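# Mount gear shaft between nearer station's centres, meshing master gear

## Task

Put the gear shaft between the centres of whichever station is closer, with its gear engaged with the master gear, then release it.

## Robot and tools

Robot: two 6-joint arms with parallel grippers, named left_arm and right_arm. The names are labels only, not image sides. In the shared scene frame the origin sits on the tabletop midway between the arms, +x runs out across the table, +z is up, and left_arm is on the +y side. Base positions: left_arm at (-0.021, +0.356, 0) m with quat_wxyz (+0.999, 0, 0, -0.038); right_arm at (+0.021, -0.241, 0) m with quat_wxyz (+0.997, 0, 0, -0.072).

execute_actions takes "actions", a list holding zero or one item, plus optional "pictures" (boolean, images are included by default). An empty list only reports the current state. A motion item is {"rows": [...], "steps": n} with n from 1 to 15 (default 15); each control step lasts 1/30 s. Each row is applied for one step and the final row is held for any remaining steps. A wait item is {"steps": n} with n up to 300 and no rows; it returns once that many steps have passed since the previous result, with thinking time counted. If a call is rejected, nothing reaches the robot.

Every row is one flat list of 14 numbers covering both arms, even when only one moves: left_arm waist, shoulder, elbow, wrist pitch, wrist yaw, wrist roll, opening, then the same seven for right_arm. The six joint values are absolute target angles in radians, in the same form the Joint positions line prints, not offsets. Stated ranges: waist -2.618 to 3.054, shoulder 0.000 to 3.142, elbow 0.000 to 3.142, wrist pitch -1.571 to 1.571, wrist yaw -1.571 to 1.571, wrist roll -2.094 to 2.094. A target beyond a range end by more than 0.036 rad, and farther out than the joint currently is, gets the call refused. True ends may sit up to 0.036 rad either way of the stated ones; a target past the true end is clipped there and the result may report "joint sent to its limit" (possibly about an earlier action). Missing that line does not prove more travel exists. The opening is a unitless value from -1 (closed) to +1 (fully open, a 0.094 m pad gap); it is an absolute target.

Speed: each step the command passed to a joint is held within a fixed lead of its measured angle (0.202 rad waist, 0.258 shoulder, 0.238 elbow, 0.573 wrist pitch, 0.522 wrist yaw and roll), and if the targets would move a gripper more than 70 mm from where it is measured, all of that arm's targets are pulled back toward the current angles. Large moves therefore need several calls. Between calls the arms keep heading to the last row sent until everything nearly stops or a step is HELD; after that only a fresh action makes them move further or push harder. Fingers still in motion finish their travel. The simulation runs on while a reply is being written.

Results: the state line gives each gripper's end_effector_position (metres) and end_effector_quat_wxyz in the scene frame; this is the point between the pads, about 1 cm behind the tips, and it can be inaccurate, especially at full reach. The gripper's fingers point along its +z and close along its y. Joint positions and Joint velocities list each arm's six joints (rad, rad/s) and then the pad gap (m, m/s). grip_measured is the measured opening on the command scale; each gripper's reading may be off by about 1 mm, consistently. Away from the ends, fingers go to where grip_measured would equal the commanded value, so to hold a part keep commanding below grip_measured: about 0.03 below for a firm grasp, less for a lighter one. Pads push at most roughly 50 to 62 N, less on parts under about 2 mm thick, with a brief spike on contact. "joint command not followed" means a clearance check altered or blocked some joint targets; the rest of the row still ran. HELD marks steps on which all or part of a row was not sent. Joint torques are total drive outputs, offset, scaled and noisy, and friction can mimic or mask load. MOTOR HOT warns from 75 °C; at 90 °C that arm halts for 10 s, and at 100 °C it goes limp and drops what it holds (OVER-TEMPERATURE FAULT). Avoid holding loads needlessly.

Cameras (all 504x504): cam_high, cam_low, cam_left_wrist, cam_right_wrist, each with pinhole or fisheye calibration (K, distortion, T_world_to_cam) that may be slightly off. zoom_image takes "camera" (one of those names) and "region" [x0, y0, x1, y1] in image pixels from the top-left corner, at most 504 by 504, and returns an enlarged view of that camera's latest image. read_manual returns only URDF licence texts and moves nothing. finished_scene takes "scene", the number of the current scene, ends it irreversibly and reports success; the goal must still hold at that moment.

Avoid: letting anything leave the table, dropping or letting the shaft slip, slamming or pressing hard, and collisions between the two arms (these can end the scene). Parts may occasionally be tugged or nudged by outside forces, so hold firmly while carrying. Open the gripper to release once the shaft is seated and meshed, and move smoothly with little effort.

Each tool is called after ">>>" by a JSON object that holds its "method" and its "body", one argument or row to a line.

## Session

>>> {"method": "execute_actions", "body": {
  "actions": []
}}

Scene clock: 0.00 s of 5560.00 s.
left_arm: end_effector_position=(+0.1842, +0.3190, +0.3354) grip_measured=+1.000 end_effector_quat_wxyz=(-0.279, +0.646, -0.608, +0.367) | right_arm: end_effector_position=(+0.1072, +0.2505, +0.1650) grip_measured=+1.000 end_effector_quat_wxyz=(-0.392, +0.911, -0.046, +0.115)
Joint positions: left_arm=[-0.29   0.762  1.307 -1.173 -0.212 -1.888  0.094] | right_arm=[ 1.596  1.755  1.326 -0.312  0.161 -1.66   0.094]
Joint velocities: left_arm=[-0.017 -0.027 -0.007 -0.022  0.007 -0.037  0.   ] | right_arm=[ 0.002  0.002  0.007 -0.022 -0.007 -0.066  0.   ]
Joint torques (N m, as the arm reports them, + toward a larger angle): no reading

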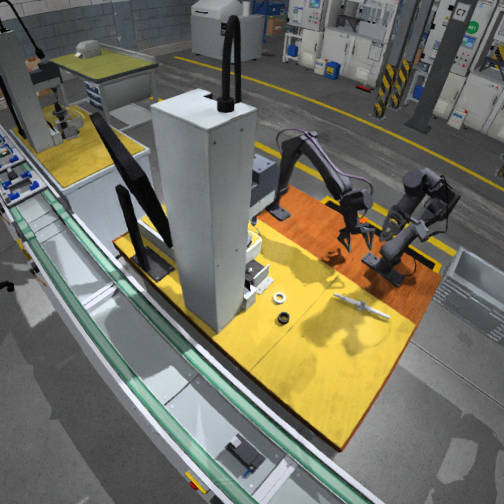

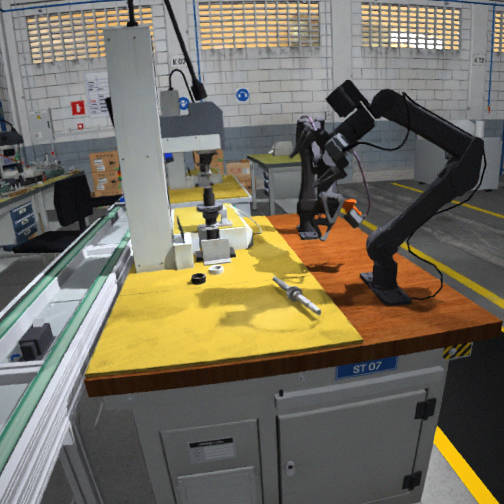

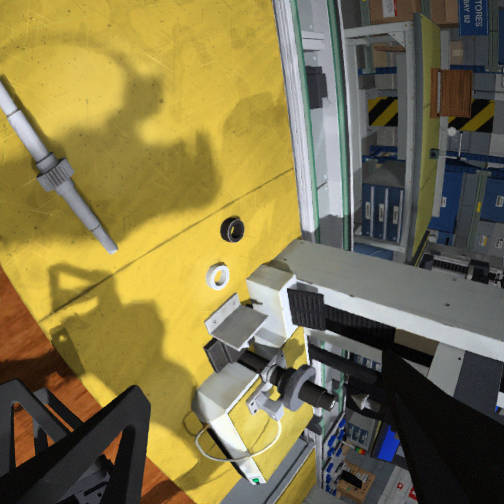

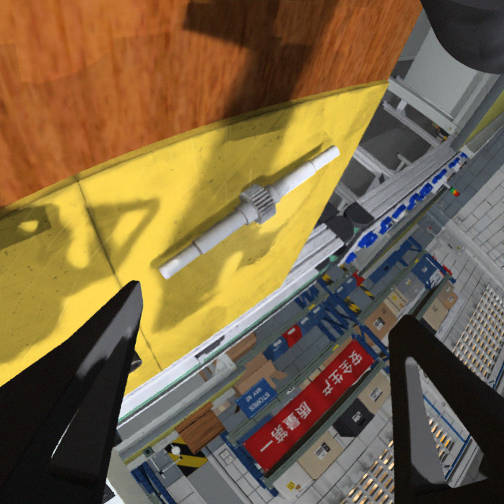

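>>> {"method": "execute_actions", "body": {
  "actions": [
    {"rows":[[0.2,0.762,1.307,-1.173,0,-1.0,1,0.6,0.7,0.6,-0.1,0,0,1]]}
  ],
  "pictures": false
}}

>>> {"method": "zoom_image", "body": {
  "camera": "cam_low",
  "region": [130,90,330,290]
}}

>>> {"method": "execute_actions", "body": {
  "actions": [
    {"steps":90}
  ]
}}

Scene clock: 9.43 s of 5560.00 s.
left_arm: end_effector_position=(+0.1858, +0.3837, +0.3336) grip_measured=+1.000 end_effector_quat_wxyz=(+0.408, -0.494, +0.741, -0.201) | right_arm: end_effector_position=(+0.2946, -0.0730, +0.2231) grip_measured=+1.000 end_effector_quat_wxyz=(+0.563, -0.385, +0.731, +0.026)
Joint positions: left_arm=[ 0.192  0.762  1.307 -1.171 -0.011 -1.054  0.094] | right_arm=[ 0.706  0.807  0.584 -0.15   0.027 -0.427  0.094]
Joint velocities: left_arm=[ 0.007 -0.002 -0.002 -0.037  0.037  0.286  0.   ] | right_arm=[-1.8   -1.595 -0.002  0.388 -0.037  2.806  0.   ]
Joint torques (N m, as the arm reports them, + toward a larger angle): left_arm=[0.7  1.7  5.32 1.83 0.   0.07] | right_arm=[ 0.15 -2.02  9.25  2.12 -0.12  0.01]
Steps of this call (steps 1 to 90: nothing new was sent; then 5.93 s passed at rest; steps 91 to 105: all 15 steps of this action). Readings (joint positions):
91: left_arm=[-0.245 0.762 1.307 -1.172 -0.167 -1.805] | right_arm=[1.580 1.732 1.289 -0.269 0.133 -1.596]
92: left_arm=[-0.168 0.762 1.307 -1.171 -0.129 -1.705] | right_arm=[1.551 1.687 1.224 -0.231 0.101 -1.520]
94: left_arm=[-0.015 0.762 1.307 -1.171 -0.081 -1.508] | right_arm=[1.452 1.572 1.087 -0.196 0.069 -1.370]
98: left_arm=[0.181 0.762 1.307 -1.171 -0.044 -1.216] | right_arm=[1.194 1.301 0.809 -0.141 0.045 -1.047]
105: the state above

Region (130, 90, 330, 290) of cam_low's 504x504 image, scaled by 2.520, with more detail than that image has.

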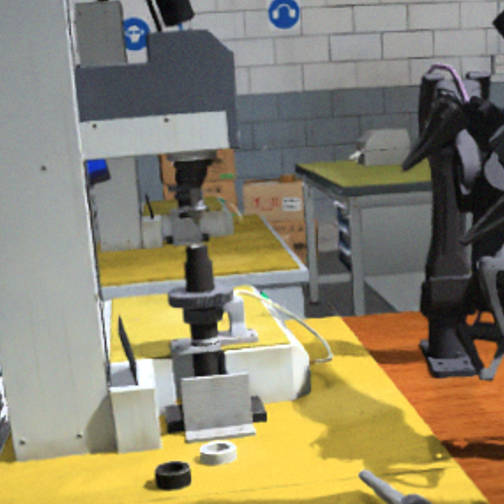

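Scene clock: 12.43 s of 5560.00 s.
left_arm: end_effector_position=(+0.1860, +0.3821, +0.3336) grip_measured=+1.000 end_effector_quat_wxyz=(+0.411, -0.477, +0.752, -0.196) | right_arm: end_effector_position=(+0.3004, -0.1021, +0.2706) grip_measured=+1.000 end_effector_quat_wxyz=(+0.614, -0.178, +0.756, +0.139)
Joint positions: left_arm=[ 0.192  0.762  1.307 -1.171 -0.002 -1.011  0.094] | right_arm=[ 0.605  0.704  0.594 -0.099  0.007 -0.007  0.094]
Joint velocities: left_arm=[-0.012  0.002  0.002 -0.022  0.007  0.022  0.   ] | right_arm=[ 0.012 -0.002 -0.007  0.037 -0.007 -0.051  0.   ]
Joint torques (N m, as the arm reports them, + toward a larger angle): left_arm=[0.66 1.74 5.38 1.82 0.01 0.08] | right_arm=[-0.47 -0.72  8.14  2.16 -0.05  0.08]
Steps of this call (steps 1 to 45: the robot went on to your last target; steps 46 to 90: nothing new was sent). Readings (joint positions):
1: left_arm=[0.192 0.762 1.307 -1.171 -0.009 -1.045] | right_arm=[0.653 0.760 0.585 -0.135 0.030 -0.342]
2: left_arm=[0.192 0.762 1.307 -1.171 -0.008 -1.039] | right_arm=[0.621 0.728 0.589 -0.122 0.033 -0.273]
4: left_arm=[0.192 0.762 1.307 -1.171 -0.006 -1.029] | right_arm=[0.605 0.705 0.594 -0.100 0.031 -0.176]
8: left_arm=[0.192 0.762 1.307 -1.171 -0.004 -1.019] | right_arm=[0.605 0.704 0.594 -0.099 0.017 -0.076]
90: the state above
All arms were judged still, so your last target was given up. Only a new action makes them travel on or press farther. Fingers that are still opening or closing keep moving.
camera_calibration (this result's frames):
cam_left_wrist: T_world_to_cam=[[0.524446, -0.660731, 0.53702, -0.0223613], [-0.642289, -0.721051, -0.259906, 0.533186], [0.558946, -0.208615, -0.802533, 0.344815], [0, 0, 0, 1]] pos_world=[0.161454, 0.441613, 0.427312]
cam_right_wrist: T_world_to_cam=[[0.489907, -0.856036, 0.164906, -0.263639], [-0.664724, -0.489194, -0.564652, 0.330733], [0.564033, 0.16701, -0.808687, 0.161066], [0, 0, 0, 1]] pos_world=[0.258158, -0.0907912, 0.360476]

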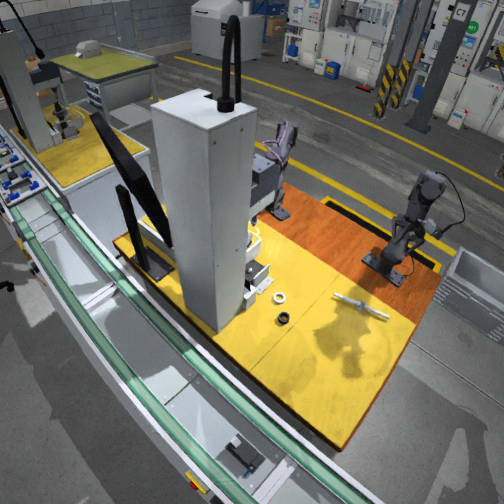

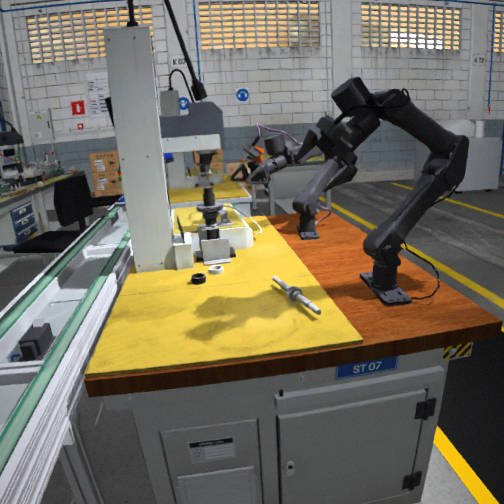

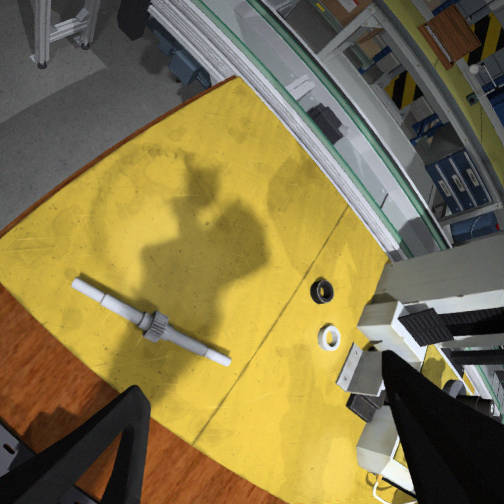

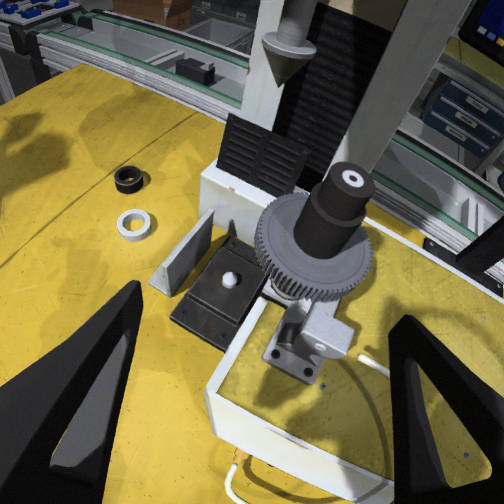

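>>> {"method": "zoom_image", "body": {
  "camera": "cam_left_wrist",
  "region": [50,230,250,430]
}}

>>> {"method": "zoom_image", "body": {
  "camera": "cam_high",
  "region": [310,260,410,360]
}}

>>> {"method": "zoom_image", "body": {
  "camera": "cam_high",
  "region": [0,50,110,160]
}}

Region (50, 230, 250, 430) of cam_left_wrist's 504x504 image, scaled by 2.520, with more detail than that image has.

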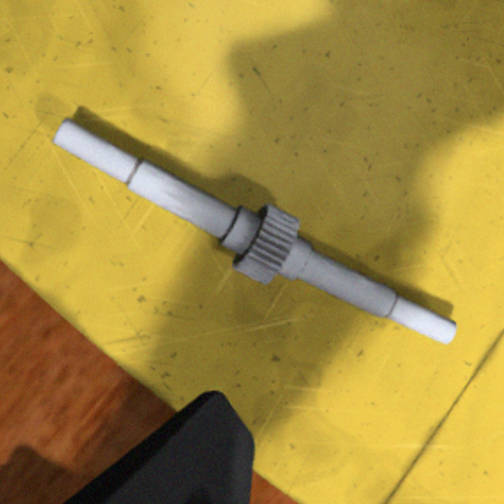

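Region (310, 260, 410, 360) of cam_high's 504x504 image, scaled by 5.040, with more detail than that image has.

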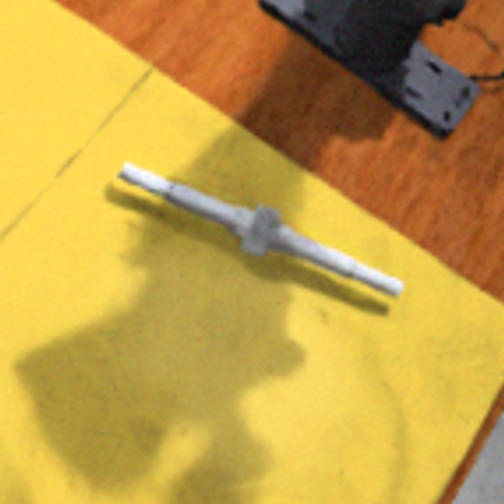

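Region (0, 50, 110, 160) of cam_high's 504x504 image, scaled by 4.582, with more detail than that image has.

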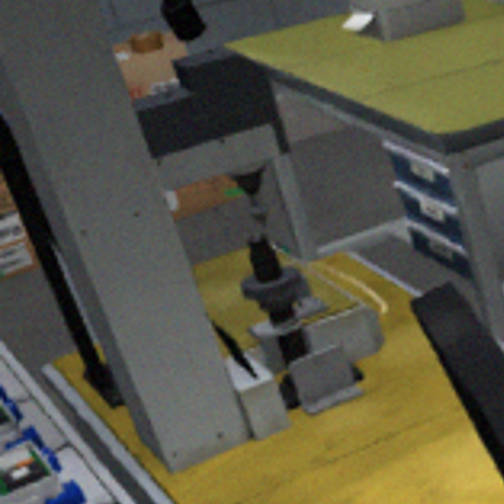

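>>> {"method": "execute_actions", "body": {
  "actions": [
    {"rows":[[-0.02,1.648,1.196,-1.119,0,1.19,0.3,0.45,0.3,0.15,0.5,0,0,1]]}
  ],
  "pictures": false
}}

>>> {"method": "execute_actions", "body": {
  "actions": [
    {"steps":50}
  ]
}}

Scene clock: 47.73 s of 5560.00 s.
left_arm: end_effector_position=(+0.2732, +0.3325, +0.0747) grip_measured=+0.302 end_effector_quat_wxyz=(+0.006, +0.156, +0.988, +0.003) | right_arm: end_effector_position=(+0.2679, -0.1606, +0.2841) grip_measured=+1.000 end_effector_quat_wxyz=(+0.789, -0.093, +0.595, +0.120)
Joint positions: left_arm=[-0.012  1.674  1.201 -1.086 -0.005  0.226  0.061] | right_arm=[ 0.458  0.314  0.137  0.454  0.006 -0.006  0.094]
Joint velocities: left_arm=[-0.002  0.862 -0.418 -0.007 -0.007  2.806 -0.001] | right_arm=[-0.007  0.002 -0.002  0.212  0.007 -0.066  0.   ]
Joint torques (N m, as the arm reports them, + toward a larger angle): left_arm=[ -0.57 -15.38   7.3    0.15   0.04   0.  ] | right_arm=[-0.52  0.5   8.71  2.24 -0.09  0.1 ]
Steps of this call (steps 1 to 90: nothing new was sent; then 31.80 s passed at rest; steps 91 to 105: all 15 steps of this action). Readings (joint positions):
91: left_arm=[0.166 0.776 1.304 -1.169 -0.014 -0.959] | right_arm=[0.579 0.674 0.547 -0.006 -0.008 -0.007]
92: left_arm=[0.117 0.803 1.299 -1.162 -0.014 -0.892] | right_arm=[0.532 0.602 0.465 0.105 -0.008 -0.007]
94: left_arm=[0.048 0.899 1.279 -1.143 -0.009 -0.751] | right_arm=[0.469 0.423 0.298 0.258 0.006 -0.006]
98: left_arm=[-0.003 1.174 1.242 -1.118 -0.005 -0.432] | right_arm=[0.458 0.314 0.145 0.375 0.007 -0.006]
105: the state above

Scene clock: 49.40 s of 5560.00 s.
left_arm: end_effector_position=(+0.2613, +0.3335, +0.0705) grip_measured=+0.302 end_effector_quat_wxyz=(-0.013, +0.593, +0.805, -0.005) | right_arm: end_effector_position=(+0.2664, -0.1611, +0.2895) grip_measured=+1.000 end_effector_quat_wxyz=(+0.796, -0.092, +0.586, +0.122)
Joint positions: left_arm=[-0.012  1.671  1.18  -1.108 -0.005  1.182  0.061] | right_arm=[ 0.458  0.314  0.137  0.477  0.006 -0.006  0.094]
Joint velocities: left_arm=[ 0.002 -0.002 -0.007 -0.022 -0.066 -0.022  0.   ] | right_arm=[-0.007 -0.012  0.012 -0.022  0.007  0.066  0.   ]
Joint torques (N m, as the arm reports them, + toward a larger angle): left_arm=[ -0.62 -10.08   6.9    0.22   0.04   0.05] | right_arm=[-0.73  0.46  8.64  2.26 -0.06  0.07]
Steps of this call (steps 1 to 45: the robot went on to your last target; steps 46 to 50: nothing new was sent). Readings (joint positions):
1: left_arm=[-0.012 1.693 1.189 -1.090 -0.005 0.326] | right_arm=[0.458 0.314 0.137 0.459 0.006 -0.006]
2: left_arm=[-0.012 1.697 1.181 -1.097 -0.005 0.426] | right_arm=[0.458 0.314 0.137 0.463 0.006 -0.006]
4: left_arm=[-0.012 1.688 1.180 -1.108 -0.005 0.626] | right_arm=[0.458 0.314 0.137 0.469 0.006 -0.006]
8: left_arm=[-0.012 1.671 1.180 -1.108 -0.005 0.949] | right_arm=[0.458 0.314 0.137 0.474 0.006 -0.006]
50: the state above
All arms were judged still, so your last target was given up. Only a new action makes them travel on or press farther. Fingers that are still opening or closing keep moving.
camera_calibration (this result's frames):
cam_left_wrist: T_world_to_cam=[[-0.998099, -0.0593948, -0.0164409, 0.283622], [-0.060529, 0.894608, 0.442734, -0.262264], [-0.011588, 0.442888, -0.896502, 0.0199254], [0, 0, 0, 1]] pos_world=[0.267439, 0.242644, 0.138639]
cam_right_wrist: T_world_to_cam=[[0.277062, -0.945481, 0.171177, -0.26005], [-0.369193, -0.269229, -0.889501, 0.340697], [0.887093, 0.18325, -0.423658, 0.0104891], [0, 0, 0, 1]] pos_world=[0.188528, -0.156069, 0.352009]

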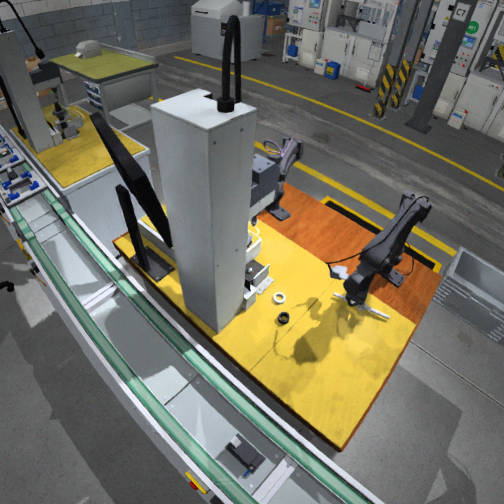

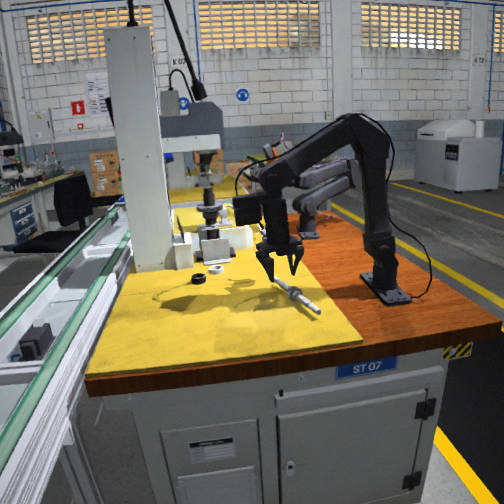

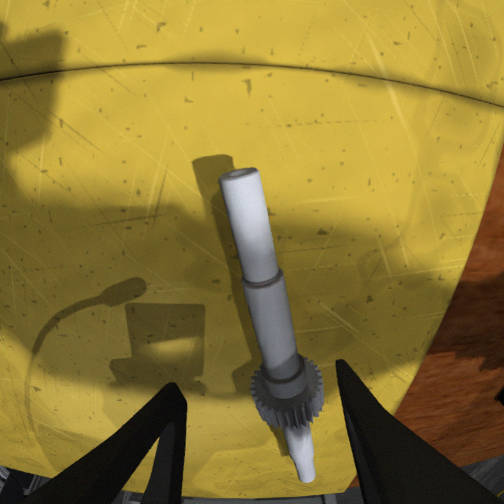

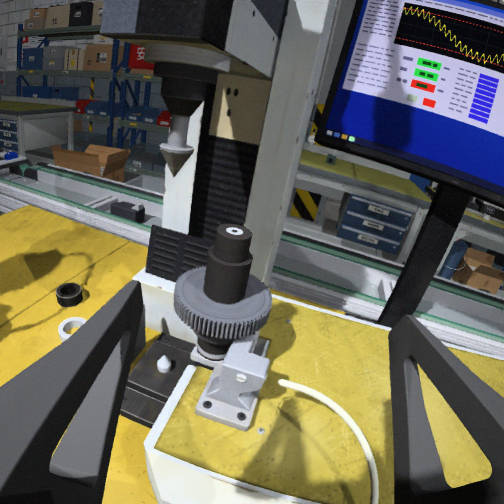

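>>> {"method": "execute_actions", "body": {
  "actions": [
    {"rows":[[-0.06,1.68,1.12,-1.02,0,1.17,0.3,0.45,0.3,0.15,0.5,0,0,1],[-0.06,1.68,1.12,-1.02,0,1.17,0.3,0.45,0.3,0.15,0.5,0,0,1],[-0.06,1.68,1.12,-1.02,0,1.17,0.3,0.45,0.3,0.15,0.5,0,0,1],[-0.06,1.68,1.12,-1.02,0,1.17,0.3,0.45,0.3,0.15,0.5,0,0,1],[-0.06,1.70,1.03,-0.89,0,1.17,0.3,0.45,0.3,0.15,0.5,0,0,1]]}
  ],
  "pictures": false
}}

>>> {"method": "execute_actions", "body": {
  "actions": [
    {"steps":20}
  ]
}}

Scene clock: 57.83 s of 5560.00 s.
left_arm: end_effector_position=(+0.2592, +0.3211, +0.0293) grip_measured=+0.302 end_effector_quat_wxyz=(-0.002, +0.609, +0.793, +0.003) | right_arm: end_effector_position=(+0.2664, -0.1611, +0.2895) grip_measured=+1.000 end_effector_quat_wxyz=(+0.796, -0.092, +0.586, +0.122)
Joint positions: left_arm=[-0.058  1.695  1.035 -0.912 -0.007  1.177  0.061] | right_arm=[ 0.458  0.314  0.137  0.477  0.006 -0.006  0.094]
Joint velocities: left_arm=[ 0.007 -0.022 -0.002  0.095 -0.007 -0.007  0.001] | right_arm=[-0.012  0.002  0.007  0.051  0.022 -0.066  0.   ]
Joint torques (N m, as the arm reports them, + toward a larger angle): left_arm=[-0.21 -7.53  4.72  0.4   0.06 -0.08] | right_arm=[-0.7   0.45  8.68  2.23 -0.08  0.06]
Steps of this call (steps 1 to 90: nothing new was sent; then 4.93 s passed at rest; steps 91 to 105: all 15 steps of this action). Readings (joint positions):
91: left_arm=[-0.017 1.671 1.173 -1.096 -0.007 1.181] | right_arm=[0.458 0.314 0.137 0.477 0.006 -0.006]
92: left_arm=[-0.027 1.671 1.162 -1.078 -0.008 1.180] | right_arm=[0.458 0.314 0.137 0.477 0.006 -0.006]
94: left_arm=[-0.048 1.671 1.141 -1.057 -0.008 1.179] | right_arm=[0.458 0.314 0.137 0.477 0.006 -0.006]
98: left_arm=[-0.058 1.684 1.056 -0.960 -0.007 1.177] | right_arm=[0.458 0.314 0.137 0.477 0.006 -0.006]
105: the state above

Scene clock: 58.50 s of 5560.00 s.
left_arm: end_effector_position=(+0.2634, +0.3205, +0.0294) grip_measured=+0.302 end_effector_quat_wxyz=(+0.005, +0.609, +0.793, +0.007) | right_arm: end_effector_position=(+0.2664, -0.1611, +0.2895) grip_measured=+1.000 end_effector_quat_wxyz=(+0.796, -0.092, +0.586, +0.122)
Joint positions: left_arm=[-0.058  1.695  1.035 -0.895 -0.007  1.177  0.061] | right_arm=[ 0.458  0.314  0.137  0.477  0.006 -0.006  0.094]
Joint velocities: left_arm=[-0.007 -0.007  0.002  0.007 -0.007 -0.022 -0.001] | right_arm=[-0.017 -0.012 -0.002  0.037  0.022  0.11   0.   ]
Joint torques (N m, as the arm reports them, + toward a larger angle): left_arm=[-0.15 -7.58  4.85  0.44  0.06 -0.07] | right_arm=[-0.58  0.34  8.62  2.28 -0.07  0.06]
Steps of this call (steps 1 to 20: the robot went on to your last target). Readings (joint positions):
1: left_arm=[-0.058 1.695 1.035 -0.908 -0.007 1.177] | right_arm=[0.458 0.314 0.137 0.477 0.006 -0.006]
2: left_arm=[-0.058 1.695 1.035 -0.904 -0.007 1.177] | right_arm=[0.458 0.314 0.137 0.477 0.006 -0.006]
4: left_arm=[-0.058 1.695 1.035 -0.901 -0.007 1.177] | right_arm=[0.458 0.314 0.137 0.477 0.006 -0.006]
8: left_arm=[-0.058 1.695 1.035 -0.897 -0.007 1.177] | right_arm=[0.458 0.314 0.137 0.477 0.006 -0.006]
20: the state above
camera_calibration (this result's frames):
cam_left_wrist: T_world_to_cam=[[-0.998013, -0.0187345, -0.0601613, 0.272434], [-0.0432692, 0.897836, 0.4382, -0.237764], [0.0458055, 0.439932, -0.896862, -0.0254045], [0, 0, 0, 1]] pos_world=[0.262768, 0.229753, 0.0977939]
cam_right_wrist: T_world_to_cam=[[0.277062, -0.945481, 0.171177, -0.26005], [-0.369193, -0.269229, -0.889501, 0.340697], [0.887093, 0.18325, -0.423658, 0.0104891], [0, 0, 0, 1]] pos_world=[0.188528, -0.156069, 0.352009]

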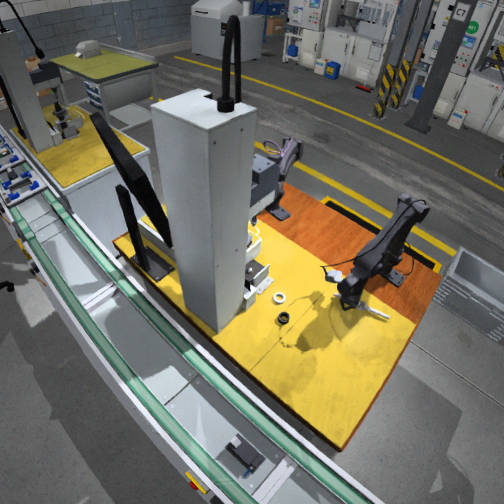

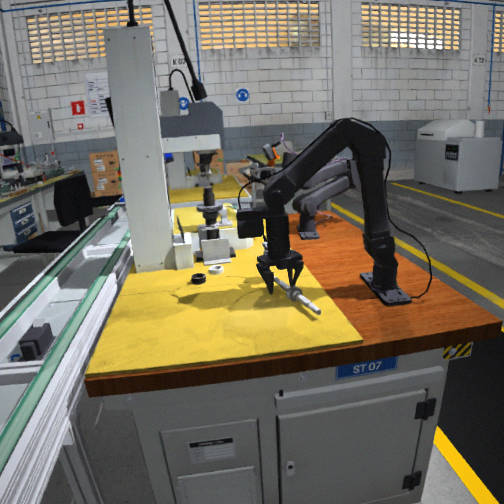

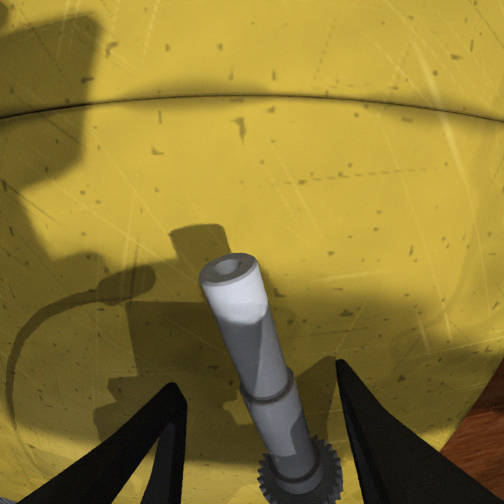

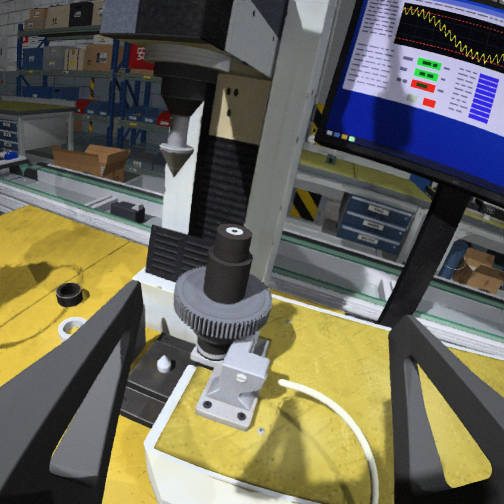

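>>> {"method": "execute_actions", "body": {
  "actions": [
    {"rows":[[0.0,1.715,1.01,-0.885,0,1.22,0.3,0.45,0.3,0.15,0.5,0,0,1]]}
  ],
  "pictures": false
}}

>>> {"method": "execute_actions", "body": {
  "actions": [
    {"rows":[[0.0,1.715,1.01,-0.885,0,1.22,-0.75,0.45,0.3,0.15,0.5,0,0,1]]}
  ]
}}

Scene clock: 64.47 s of 5560.00 s.
left_arm: end_effector_position=(+0.2663, +0.3366, +0.0294) grip_measured=+0.302 end_effector_quat_wxyz=(+0.007, +0.600, +0.800, +0.009) | right_arm: end_effector_position=(+0.2664, -0.1611, +0.2895) grip_measured=+1.000 end_effector_quat_wxyz=(+0.796, -0.092, +0.586, +0.122)
Joint positions: left_arm=[-0.001  1.695  1.035 -0.889 -0.007  1.211  0.061] | right_arm=[ 0.458  0.314  0.137  0.477  0.006 -0.006  0.094]
Joint velocities: left_arm=[ 0.012  0.002 -0.002 -0.007  0.081 -0.037  0.001] | right_arm=[-0.007  0.002 -0.007 -0.007  0.037  0.007  0.   ]
Joint torques (N m, as the arm reports them, + toward a larger angle): left_arm=[ 0.08 -6.2   3.24  0.45  0.06  0.07] | right_arm=[-0.53  0.41  8.68  2.25 -0.09  0.1 ]
Steps of this call (steps 1 to 15: the robot went on to your last target; steps 16 to 90: nothing new was sent; then 2.47 s passed at rest; steps 91 to 105: all 15 steps of this action). Readings (joint positions):
91: left_arm=[-0.052 1.695 1.035 -0.894 -0.004 1.183] | right_arm=[0.458 0.314 0.137 0.477 0.006 -0.006]
92: left_arm=[-0.039 1.695 1.035 -0.893 -0.003 1.189] | right_arm=[0.458 0.314 0.137 0.477 0.006 -0.006]
94: left_arm=[-0.013 1.695 1.035 -0.891 -0.005 1.197] | right_arm=[0.458 0.314 0.137 0.477 0.006 -0.006]
98: left_arm=[-0.001 1.695 1.035 -0.890 -0.007 1.206] | right_arm=[0.458 0.314 0.137 0.477 0.006 -0.006]
105: the state above

Scene clock: 64.97 s of 5560.00 s.
left_arm: end_effector_position=(+0.2632, +0.3373, +0.0274) grip_measured=-0.658 end_effector_quat_wxyz=(+0.003, +0.602, +0.798, +0.007) | right_arm: end_effector_position=(+0.2664, -0.1611, +0.2895) grip_measured=+1.000 end_effector_quat_wxyz=(+0.796, -0.092, +0.586, +0.122)
Joint positions: left_arm=[-0.001  1.695  1.027 -0.89  -0.01   1.216  0.016] | right_arm=[ 0.458  0.314  0.137  0.477  0.006 -0.006  0.094]
Joint velocities: left_arm=[ 0.002 -0.007 -0.002  0.007  0.037  0.007  0.   ] | right_arm=[ 0.007 -0.002  0.002 -0.022  0.037  0.007  0.   ]
Joint torques (N m, as the arm reports them, + toward a larger angle): left_arm=[ 0.11 -6.21  3.9   0.46  0.09  0.01] | right_arm=[-0.66  0.42  8.63  2.23 -0.1   0.1 ]
Steps of this call (steps 1 to 15: all 15 steps of this action). Readings (joint positions):
1: left_arm=[-0.001 1.695 1.035 -0.889 -0.007 1.211] | right_arm=[0.458 0.314 0.137 0.477 0.006 -0.006]
2: left_arm=[-0.001 1.695 1.035 -0.892 -0.006 1.212] | right_arm=[0.458 0.314 0.137 0.477 0.006 -0.006]
4: left_arm=[-0.001 1.695 1.029 -0.892 -0.005 1.204] | right_arm=[0.458 0.314 0.137 0.477 0.006 -0.006]
8: left_arm=[-0.001 1.695 1.027 -0.890 -0.009 1.216] | right_arm=[0.458 0.314 0.137 0.477 0.006 -0.006]
15: the state above
camera_calibration (this result's frames):
cam_left_wrist: T_world_to_cam=[[-0.997751, -0.0360764, -0.0564877, 0.278099], [-0.0573778, 0.895352, 0.441648, -0.247493], [0.0346433, 0.443896, -0.895408, -0.0329344], [0, 0, 0, 1]] pos_world=[0.264414, 0.246246, 0.0955243]
cam_right_wrist: T_world_to_cam=[[0.277062, -0.945481, 0.171177, -0.26005], [-0.369193, -0.269229, -0.889501, 0.340697], [0.887093, 0.18325, -0.423658, 0.0104891], [0, 0, 0, 1]] pos_world=[0.188528, -0.156069, 0.352009]

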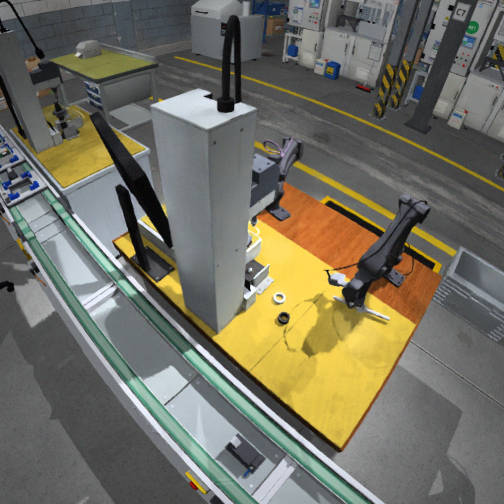

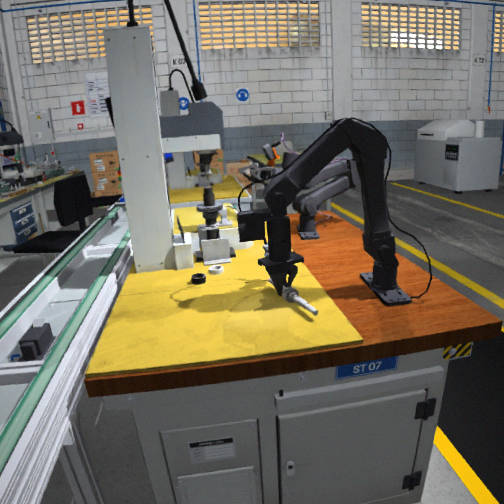

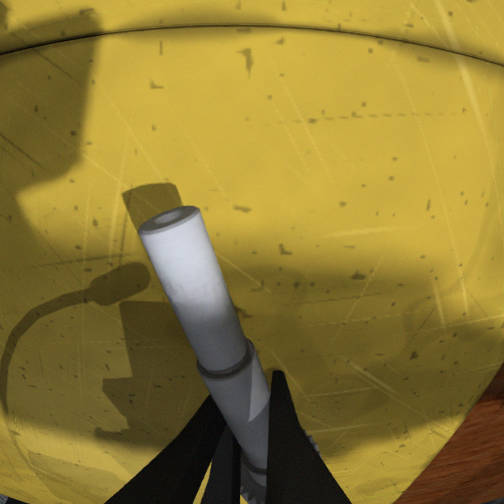

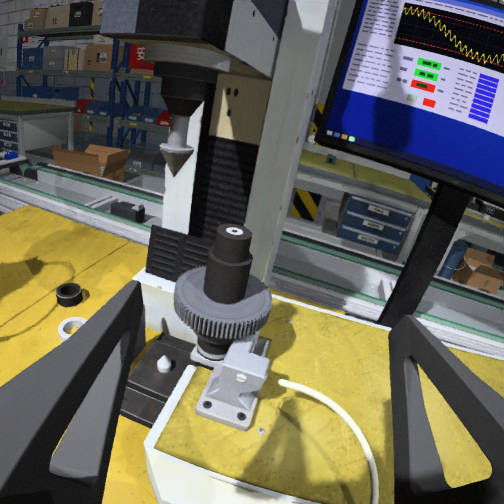

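>>> {"method": "execute_actions", "body": {
  "actions": [
    {"rows":[[0.0,1.715,1.01,-0.885,0,1.22,-0.3,0.45,0.3,0.15,0.5,0,0,1],[0.0,1.715,1.01,-0.885,0,1.22,-0.3,0.45,0.3,0.15,0.5,0,0,1],[0.0,1.715,1.01,-0.885,0,1.22,-0.3,0.45,0.3,0.15,0.5,0,0,1],[0.0,1.715,1.01,-0.885,0,1.22,-0.3,0.45,0.3,0.15,0.5,0,0,1],[0.0,1.745,1.0,-0.86,0,1.22,-0.3,0.45,0.3,0.15,0.5,0,0,1]]}
  ],
  "pictures": false
}}

>>> {"method": "execute_actions", "body": {
  "actions": [
    {"rows":[[0.0,1.745,1.0,-0.86,0,1.22,-0.72,0.45,0.3,0.15,0.5,0,0,1]]}
  ],
  "pictures": false
}}

>>> {"method": "execute_actions", "body": {
  "actions": [
    {"rows":[[-0.2,1.4,1.1,-0.6,0,1.22,-0.72,0.2,0.3,0.15,0.5,-0.3,0,1]]}
  ],
  "pictures": false
}}

>>> {"method": "execute_actions", "body": {
  "actions": [
    {"rows":[[-0.7,1.4,0.75,0.65,0,1.0,-0.72,0.2,0.3,0.15,0.5,-0.3,0,1]]}
  ],
  "pictures": false
}}

>>> {"method": "execute_actions", "body": {
  "actions": [
    {"rows":[[-0.7,1.4,0.75,0.65,0,0,-0.72,0.2,0.3,0.15,0.5,-0.3,0,1]]}
  ],
  "pictures": false
}}

>>> {"method": "execute_actions", "body": {
  "actions": [
    {"steps":30}
  ]
}}

Scene clock: 78.93 s of 5560.00 s.
left_arm: end_effector_position=(+0.2653, +0.3370, +0.0244) grip_measured=-0.302 end_effector_quat_wxyz=(+0.003, +0.602, +0.798, +0.007) | right_arm: end_effector_position=(+0.2664, -0.1611, +0.2895) grip_measured=+1.000 end_effector_quat_wxyz=(+0.796, -0.092, +0.586, +0.122)
Joint positions: left_arm=[-0.001  1.707  1.027 -0.877 -0.009  1.216  0.033] | right_arm=[ 0.458  0.314  0.137  0.477  0.006 -0.006  0.094]
Joint velocities: left_arm=[ 0.012 -0.007 -0.002 -0.022  0.022 -0.051  0.   ] | right_arm=[ 0.007 -0.002  0.002  0.037 -0.022 -0.007  0.   ]
Joint torques (N m, as the arm reports them, + toward a larger angle): left_arm=[ 0.14 -4.65  3.07  0.56  0.09  0.02] | right_arm=[-0.71  0.55  8.65  2.24  0.    0.07]
Steps of this call (steps 1 to 15: the robot went on to your last target; steps 16 to 90: nothing new was sent; then 10.47 s passed at rest; steps 91 to 105: all 15 steps of this action). Readings (joint positions):
91: left_arm=[-0.001 1.695 1.027 -0.890 -0.010 1.216] | right_arm=[0.458 0.314 0.137 0.477 0.006 -0.006]
92: left_arm=[-0.001 1.695 1.027 -0.889 -0.010 1.216] | right_arm=[0.458 0.314 0.137 0.477 0.006 -0.006]
94: left_arm=[-0.001 1.695 1.027 -0.889 -0.010 1.216] | right_arm=[0.458 0.314 0.137 0.477 0.006 -0.006]
98: left_arm=[-0.001 1.707 1.027 -0.877 -0.009 1.216] | right_arm=[0.458 0.314 0.137 0.477 0.006 -0.006]
105: the state above

Scene clock: 79.43 s of 5560.00 s.
left_arm: end_effector_position=(+0.2681, +0.3372, +0.0245) grip_measured=-0.667 end_effector_quat_wxyz=(+0.007, +0.603, +0.798, +0.011) | right_arm: end_effector_position=(+0.2664, -0.1611, +0.2895) grip_measured=+1.000 end_effector_quat_wxyz=(+0.796, -0.092, +0.586, +0.122)
Joint positions: left_arm=[-0.001  1.707  1.027 -0.866 -0.011  1.217  0.016] | right_arm=[ 0.458  0.314  0.137  0.477  0.006 -0.006  0.094]
Joint velocities: left_arm=[ 0.002  0.002  0.002  0.051 -0.051 -0.037 -0.001] | right_arm=[-0.002 -0.012 -0.017 -0.037  0.022  0.066  0.   ]
Joint torques (N m, as the arm reports them, + toward a larger angle): left_arm=[ 0.12 -4.64  3.05  0.48  0.11  0.01] | right_arm=[-0.69  0.35  8.64  2.26 -0.08  0.06]
Steps of this call (steps 1 to 15: all 15 steps of this action). Readings (joint positions):
1: left_arm=[-0.001 1.707 1.027 -0.873 -0.010 1.216] | right_arm=[0.458 0.314 0.137 0.477 0.006 -0.006]
2: left_arm=[-0.001 1.707 1.027 -0.870 -0.011 1.214] | right_arm=[0.458 0.314 0.137 0.477 0.006 -0.006]
4: left_arm=[-0.001 1.707 1.027 -0.866 -0.011 1.217] | right_arm=[0.458 0.314 0.137 0.477 0.006 -0.006]
8: left_arm=[-0.001 1.707 1.027 -0.866 -0.011 1.217] | right_arm=[0.458 0.314 0.137 0.477 0.006 -0.006]
15: the state above

Scene clock: 79.93 s of 5560.00 s.
left_arm: end_effector_position=(+0.3353, +0.2531, +0.1477) grip_measured=-0.667 end_effector_quat_wxyz=(+0.265, +0.651, +0.700, +0.127) | right_arm: end_effector_position=(+0.2682, -0.1735, +0.2876) grip_measured=+1.000 end_effector_quat_wxyz=(+0.794, -0.134, +0.583, +0.108)
Joint positions: left_arm=[-0.202  1.422  1.077 -0.629  0.014  1.216  0.016] | right_arm=[ 0.209  0.314  0.137  0.478 -0.285 -0.005  0.094]
Joint velocities: left_arm=[ 0.002 -0.002 -0.012 -0.125  0.037 -0.007  0.001] | right_arm=[-0.002 -0.007 -0.002 -0.007 -0.139 -0.081  0.   ]
Joint torques (N m, as the arm reports them, + toward a larger angle): left_arm=[ 0.14 -8.47  8.68  1.81 -0.16  0.02] | right_arm=[-0.8   0.73  8.51  2.19 -0.08  0.1 ]
Steps of this call (steps 1 to 15: all 15 steps of this action). Readings (joint positions):
1: left_arm=[-0.013 1.694 1.027 -0.855 -0.020 1.216] | right_arm=[0.419 0.314 0.137 0.477 -0.053 -0.005]
2: left_arm=[-0.036 1.675 1.025 -0.843 -0.026 1.216] | right_arm=[0.346 0.314 0.137 0.477 -0.108 -0.005]
4: left_arm=[-0.097 1.616 1.025 -0.798 -0.022 1.216] | right_arm=[0.239 0.314 0.137 0.477 -0.166 -0.005]
8: left_arm=[-0.185 1.486 1.042 -0.712 0.004 1.216] | right_arm=[0.209 0.314 0.137 0.477 -0.239 -0.005]
15: the state above

Scene clock: 80.43 s of 5560.00 s.
left_arm: end_effector_position=(+0.2835, +0.0548, +0.1453) grip_measured=-0.667 end_effector_quat_wxyz=(+0.513, +0.674, +0.530, +0.050) | right_arm: end_effector_position=(+0.2675, -0.1716, +0.2875) grip_measured=+1.000 end_effector_quat_wxyz=(+0.793, -0.139, +0.582, +0.111)
Joint positions: left_arm=[-0.693  1.445  0.715  0.242  0.033  1.02   0.016] | right_arm=[ 0.209  0.314  0.137  0.478 -0.296 -0.005  0.094]
Joint velocities: left_arm=[ 0.012 -0.007  0.012  1.223 -0.066 -0.081  0.   ] | right_arm=[-0.012 -0.007 -0.012  0.051 -0.022  0.051  0.   ]
Joint torques (N m, as the arm reports them, + toward a larger angle): left_arm=[-0.34 -9.4   8.65  2.73 -0.19  0.  ] | right_arm=[-0.8   0.5   8.69  2.21  0.01  0.06]
Steps of this call (steps 1 to 15: all 15 steps of this action). Readings (joint positions):
1: left_arm=[-0.227 1.413 1.031 -0.553 -0.010 1.179] | right_arm=[0.209 0.314 0.137 0.478 -0.287 -0.005]
2: left_arm=[-0.272 1.402 0.960 -0.429 -0.042 1.149] | right_arm=[0.209 0.314 0.137 0.478 -0.289 -0.005]
4: left_arm=[-0.394 1.408 0.835 -0.229 -0.040 1.102] | right_arm=[0.209 0.314 0.137 0.478 -0.291 -0.005]
8: left_arm=[-0.605 1.443 0.729 -0.048 0.006 1.056] | right_arm=[0.209 0.314 0.137 0.478 -0.294 -0.005]
15: the state above

Scene clock: 80.93 s of 5560.00 s.
left_arm: end_effector_position=(+0.3040, +0.0411, +0.2124) grip_measured=-0.667 end_effector_quat_wxyz=(+0.594, +0.319, +0.706, -0.219) | right_arm: end_effector_position=(+0.2675, -0.1716, +0.2875) grip_measured=+1.000 end_effector_quat_wxyz=(+0.793, -0.139, +0.582, +0.111)
Joint positions: left_arm=[-0.693  1.445  0.715  0.53   0.009  0.072  0.016] | right_arm=[ 0.209  0.314  0.137  0.478 -0.296 -0.005  0.094]
Joint velocities: left_arm=[-0.002  0.002 -0.002 -0.007 -0.007 -0.476  0.001] | right_arm=[-0.012  0.007 -0.022 -0.037 -0.007 -0.066  0.   ]
Joint torques (N m, as the arm reports them, + toward a larger angle): left_arm=[ -0.54 -10.82   9.64   3.19  -0.07  -0.09] | right_arm=[-0.78  0.46  8.77  2.2  -0.02  0.07]
Steps of this call (steps 1 to 15: all 15 steps of this action). Readings (joint positions):
1: left_arm=[-0.693 1.445 0.715 0.285 0.029 0.963] | right_arm=[0.209 0.314 0.137 0.478 -0.296 -0.005]
2: left_arm=[-0.693 1.445 0.715 0.324 0.025 0.881] | right_arm=[0.209 0.314 0.137 0.478 -0.296 -0.005]
4: left_arm=[-0.693 1.445 0.715 0.393 0.020 0.707] | right_arm=[0.209 0.314 0.137 0.478 -0.296 -0.005]
8: left_arm=[-0.693 1.445 0.715 0.488 0.012 0.328] | right_arm=[0.209 0.314 0.137 0.478 -0.296 -0.005]
15: the state above

Scene clock: 81.93 s of 5560.00 s.
left_arm: end_effector_position=(+0.3044, +0.0414, +0.2130) grip_measured=-0.668 end_effector_quat_wxyz=(+0.588, +0.295, +0.715, -0.237) | right_arm: end_effector_position=(+0.2675, -0.1716, +0.2875) grip_measured=+1.000 end_effector_quat_wxyz=(+0.793, -0.139, +0.582, +0.111)
Joint positions: left_arm=[-0.693  1.445  0.715  0.533  0.006  0.009  0.016] | right_arm=[ 0.209  0.314  0.137  0.478 -0.296 -0.005  0.094]
Joint velocities: left_arm=[ 0.002 -0.007 -0.017 -0.095 -0.007 -0.007 -0.001] | right_arm=[ 0.007 -0.007  0.007 -0.022 -0.022  0.022  0.   ]
Joint torques (N m, as the arm reports them, + toward a larger angle): left_arm=[ -0.53 -10.82   9.64   3.2   -0.08  -0.09] | right_arm=[-0.67  0.5   8.58  2.23  0.01  0.07]
Steps of this call (steps 1 to 30: the robot went on to your last target). Readings (joint positions):
1: left_arm=[-0.693 1.445 0.715 0.531 0.009 0.059] | right_arm=[0.209 0.314 0.137 0.478 -0.296 -0.005]
2: left_arm=[-0.693 1.445 0.715 0.532 0.008 0.049] | right_arm=[0.209 0.314 0.137 0.478 -0.296 -0.005]
4: left_arm=[-0.693 1.445 0.715 0.532 0.007 0.035] | right_arm=[0.209 0.314 0.137 0.478 -0.296 -0.005]
8: left_arm=[-0.693 1.445 0.715 0.533 0.007 0.019] | right_arm=[0.209 0.314 0.137 0.478 -0.296 -0.005]
30: the state above
All arms were judged still, so your last target was given up. Only a new action makes them travel on or press farther. Fingers that are still opening or closing keep moving.
camera_calibration (this result's frames):
cam_left_wrist: T_world_to_cam=[[-0.681303, -0.687656, -0.25091, 0.291122], [-0.28446, 0.564551, -0.774832, 0.279791], [0.674469, -0.456521, -0.580241, 0.0385114], [0, 0, 0, 1]] pos_world=[0.251957, 0.0598168, 0.312182]
cam_right_wrist: T_world_to_cam=[[0.310304, -0.915162, 0.257276, -0.298384], [-0.341123, -0.359804, -0.868433, 0.307381], [0.887325, 0.181715, -0.423831, 0.0102744], [0, 0, 0, 1]] pos_world=[0.188328, -0.164339, 0.348062]

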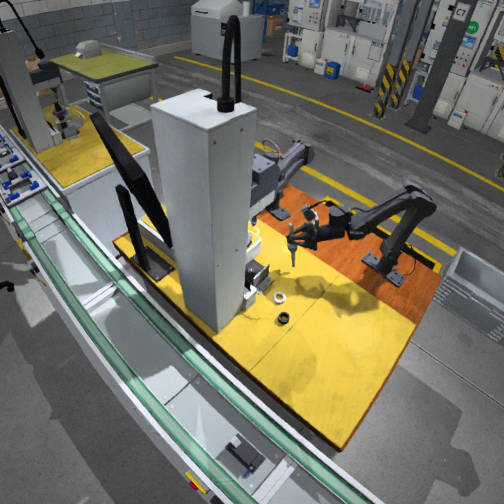

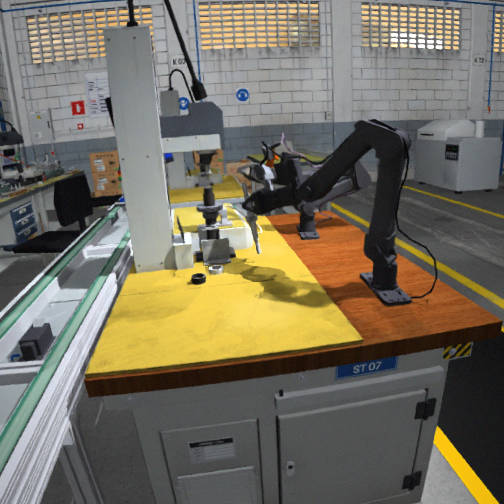

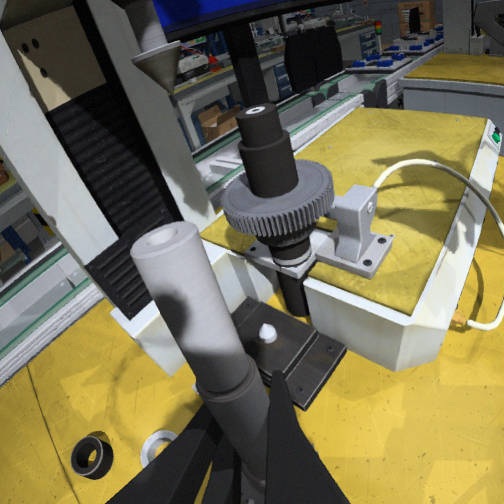

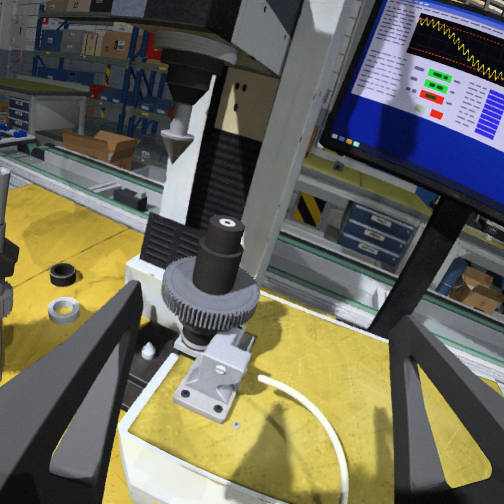

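>>> {"method": "execute_actions", "body": {
  "actions": [
    {"rows":[[-0.73,1.55,0.9,0.62,0,0,-0.72,0.2,0.3,0.15,0.5,-0.5,0,1]]}
  ],
  "pictures": false
}}

>>> {"method": "execute_actions", "body": {
  "actions": [
    {"rows":[[-0.78,1.70,1.08,0.6,0,0,-0.72,0.2,0.3,0.15,0.5,-0.5,0,1]]}
  ],
  "pictures": false
}}

>>> {"method": "execute_actions", "body": {
  "actions": [
    {"steps":20}
  ]
}}

Scene clock: 98.17 s of 5560.00 s.
left_arm: end_effector_position=(+0.3186, +0.0056, +0.2182) grip_measured=-0.668 end_effector_quat_wxyz=(+0.585, +0.305, +0.710, -0.246) | right_arm: end_effector_position=(+0.2529, -0.1408, +0.2837) grip_measured=+1.000 end_effector_quat_wxyz=(+0.777, -0.215, +0.568, +0.166)
Joint positions: left_arm=[-0.728  1.573  0.856  0.52   0.001  0.009  0.016] | right_arm=[ 0.208  0.314  0.137  0.479 -0.491 -0.005  0.094]
Joint velocities: left_arm=[-0.017 -0.017 -0.012 -0.037 -0.022 -0.022 -0.001] | right_arm=[ 0.017  0.007 -0.002 -0.007 -0.139  0.007  0.   ]
Joint torques (N m, as the arm reports them, + toward a larger angle): left_arm=[ -0.15 -10.47  10.42   3.04  -0.02  -0.09] | right_arm=[-0.55  0.63  8.65  2.09  0.05  0.08]
Steps of this call (steps 1 to 130: nothing new was sent; then 11.40 s passed at rest; steps 131 to 145: all 15 steps of this action). Readings (joint positions):
131: left_arm=[-0.697 1.466 0.718 0.519 0.000 0.009] | right_arm=[0.208 0.314 0.137 0.478 -0.323 -0.005]
132: left_arm=[-0.703 1.498 0.760 0.503 -0.003 0.009] | right_arm=[0.208 0.314 0.137 0.478 -0.359 -0.005]
134: left_arm=[-0.716 1.558 0.830 0.509 -0.004 0.009] | right_arm=[0.208 0.314 0.137 0.478 -0.410 -0.005]
138: left_arm=[-0.728 1.573 0.856 0.524 0.001 0.009] | right_arm=[0.208 0.314 0.137 0.479 -0.463 -0.005]
145: the state above

Scene clock: 98.67 s of 5560.00 s.
left_arm: end_effector_position=(+0.3275, -0.0455, +0.2233) grip_measured=-0.668 end_effector_quat_wxyz=(+0.581, +0.324, +0.699, -0.263) | right_arm: end_effector_position=(+0.2523, -0.1399, +0.2837) grip_measured=+1.000 end_effector_quat_wxyz=(+0.776, -0.217, +0.567, +0.168)
Joint positions: left_arm=[-0.782  1.726  1.036  0.501  0.001  0.008  0.016] | right_arm=[ 0.208  0.314  0.137  0.479 -0.497 -0.005  0.094]
Joint velocities: left_arm=[ 0.007  0.022  0.002  0.037  0.037 -0.051 -0.001] | right_arm=[ 0.007  0.007  0.012  0.051 -0.051  0.007  0.   ]
Joint torques (N m, as the arm reports them, + toward a larger angle): left_arm=[  0.21 -12.45  10.44   3.01  -0.04  -0.08] | right_arm=[-0.59  0.47  8.6   2.12 -0.02  0.07]
Steps of this call (steps 1 to 15: all 15 steps of this action). Readings (joint positions):
1: left_arm=[-0.733 1.590 0.882 0.503 -0.004 0.009] | right_arm=[0.208 0.314 0.137 0.479 -0.492 -0.005]
2: left_arm=[-0.740 1.630 0.932 0.487 -0.010 0.009] | right_arm=[0.208 0.314 0.137 0.479 -0.493 -0.005]
4: left_arm=[-0.760 1.703 1.014 0.500 -0.010 0.009] | right_arm=[0.208 0.314 0.137 0.479 -0.494 -0.005]
8: left_arm=[-0.782 1.726 1.036 0.504 0.001 0.008] | right_arm=[0.208 0.314 0.137 0.479 -0.496 -0.005]
15: the state above

Scene clock: 99.33 s of 5560.00 s.
left_arm: end_effector_position=(+0.3275, -0.0455, +0.2233) grip_measured=-0.668 end_effector_quat_wxyz=(+0.581, +0.324, +0.699, -0.263) | right_arm: end_effector_position=(+0.2523, -0.1398, +0.2837) grip_measured=+1.000 end_effector_quat_wxyz=(+0.776, -0.217, +0.567, +0.168)
Joint positions: left_arm=[-0.782  1.726  1.036  0.501  0.001  0.008  0.016] | right_arm=[ 0.208  0.314  0.137  0.479 -0.497 -0.005  0.094]
Joint velocities: left_arm=[-0.007 -0.002 -0.002  0.037 -0.037 -0.022 -0.   ] | right_arm=[ 0.007 -0.007 -0.007  0.007 -0.037  0.037  0.   ]
Joint torques (N m, as the arm reports them, + toward a larger angle): left_arm=[  0.2  -12.48  10.45   3.02  -0.04  -0.08] | right_arm=[-0.76  0.56  8.57  2.15  0.07  0.07]
Steps of this call (steps 1 to 15: the robot went on to your last target; steps 16 to 20: nothing new was sent). Readings (joint positions):
1: left_arm=[-0.782 1.726 1.036 0.501 0.001 0.008] | right_arm=[0.208 0.314 0.137 0.479 -0.497 -0.005]
2: left_arm=[-0.782 1.726 1.036 0.501 0.001 0.008] | right_arm=[0.208 0.314 0.137 0.479 -0.497 -0.005]
4: left_arm=[-0.782 1.726 1.036 0.501 0.001 0.008] | right_arm=[0.208 0.314 0.137 0.479 -0.497 -0.005]
8: left_arm=[-0.782 1.726 1.036 0.501 0.001 0.008] | right_arm=[0.208 0.314 0.137 0.479 -0.497 -0.005]
20: the state above
All arms were judged still, so your last target was given up. Only a new action makes them travel on or press farther. Fingers that are still opening or closing keep moving.
camera_calibration (this result's frames):
cam_left_wrist: T_world_to_cam=[[-0.735244, -0.629715, -0.25075, 0.269947], [-0.231464, 0.580973, -0.780317, 0.327976], [0.637056, -0.515684, -0.572913, -0.00285744], [0, 0, 0, 1]] pos_world=[0.276212, -0.0220295, 0.321977]
cam_right_wrist: T_world_to_cam=[[0.475112, -0.823211, 0.310792, -0.307541], [-0.257911, -0.467972, -0.845272, 0.267576], [0.841279, 0.321442, -0.434654, 0.0505981], [0, 0, 0, 1]] pos_world=[0.17256, -0.144218, 0.343748]

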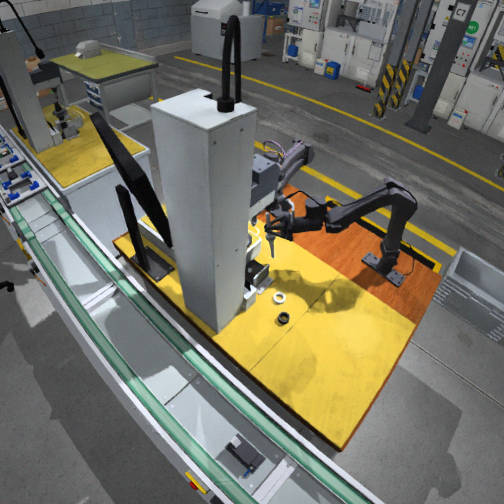

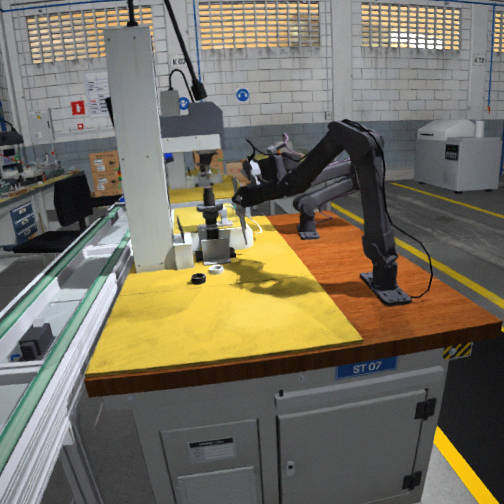

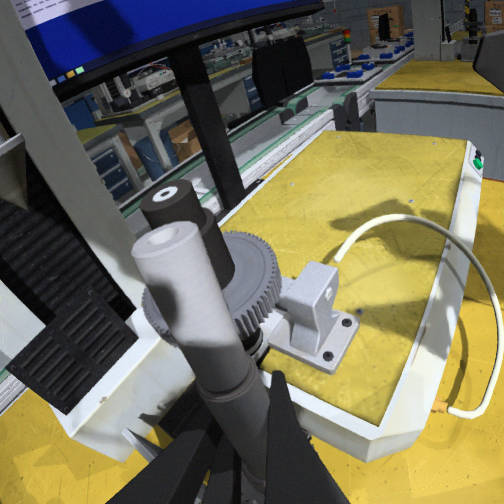

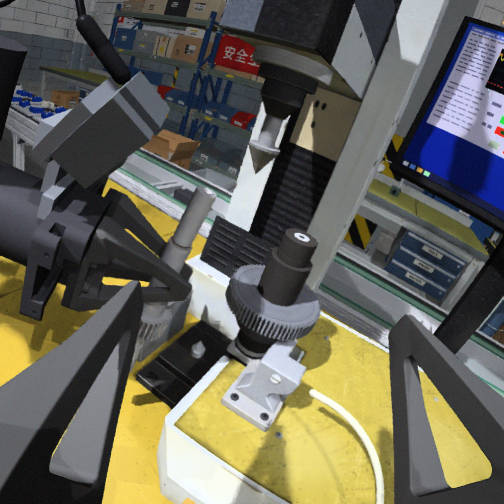

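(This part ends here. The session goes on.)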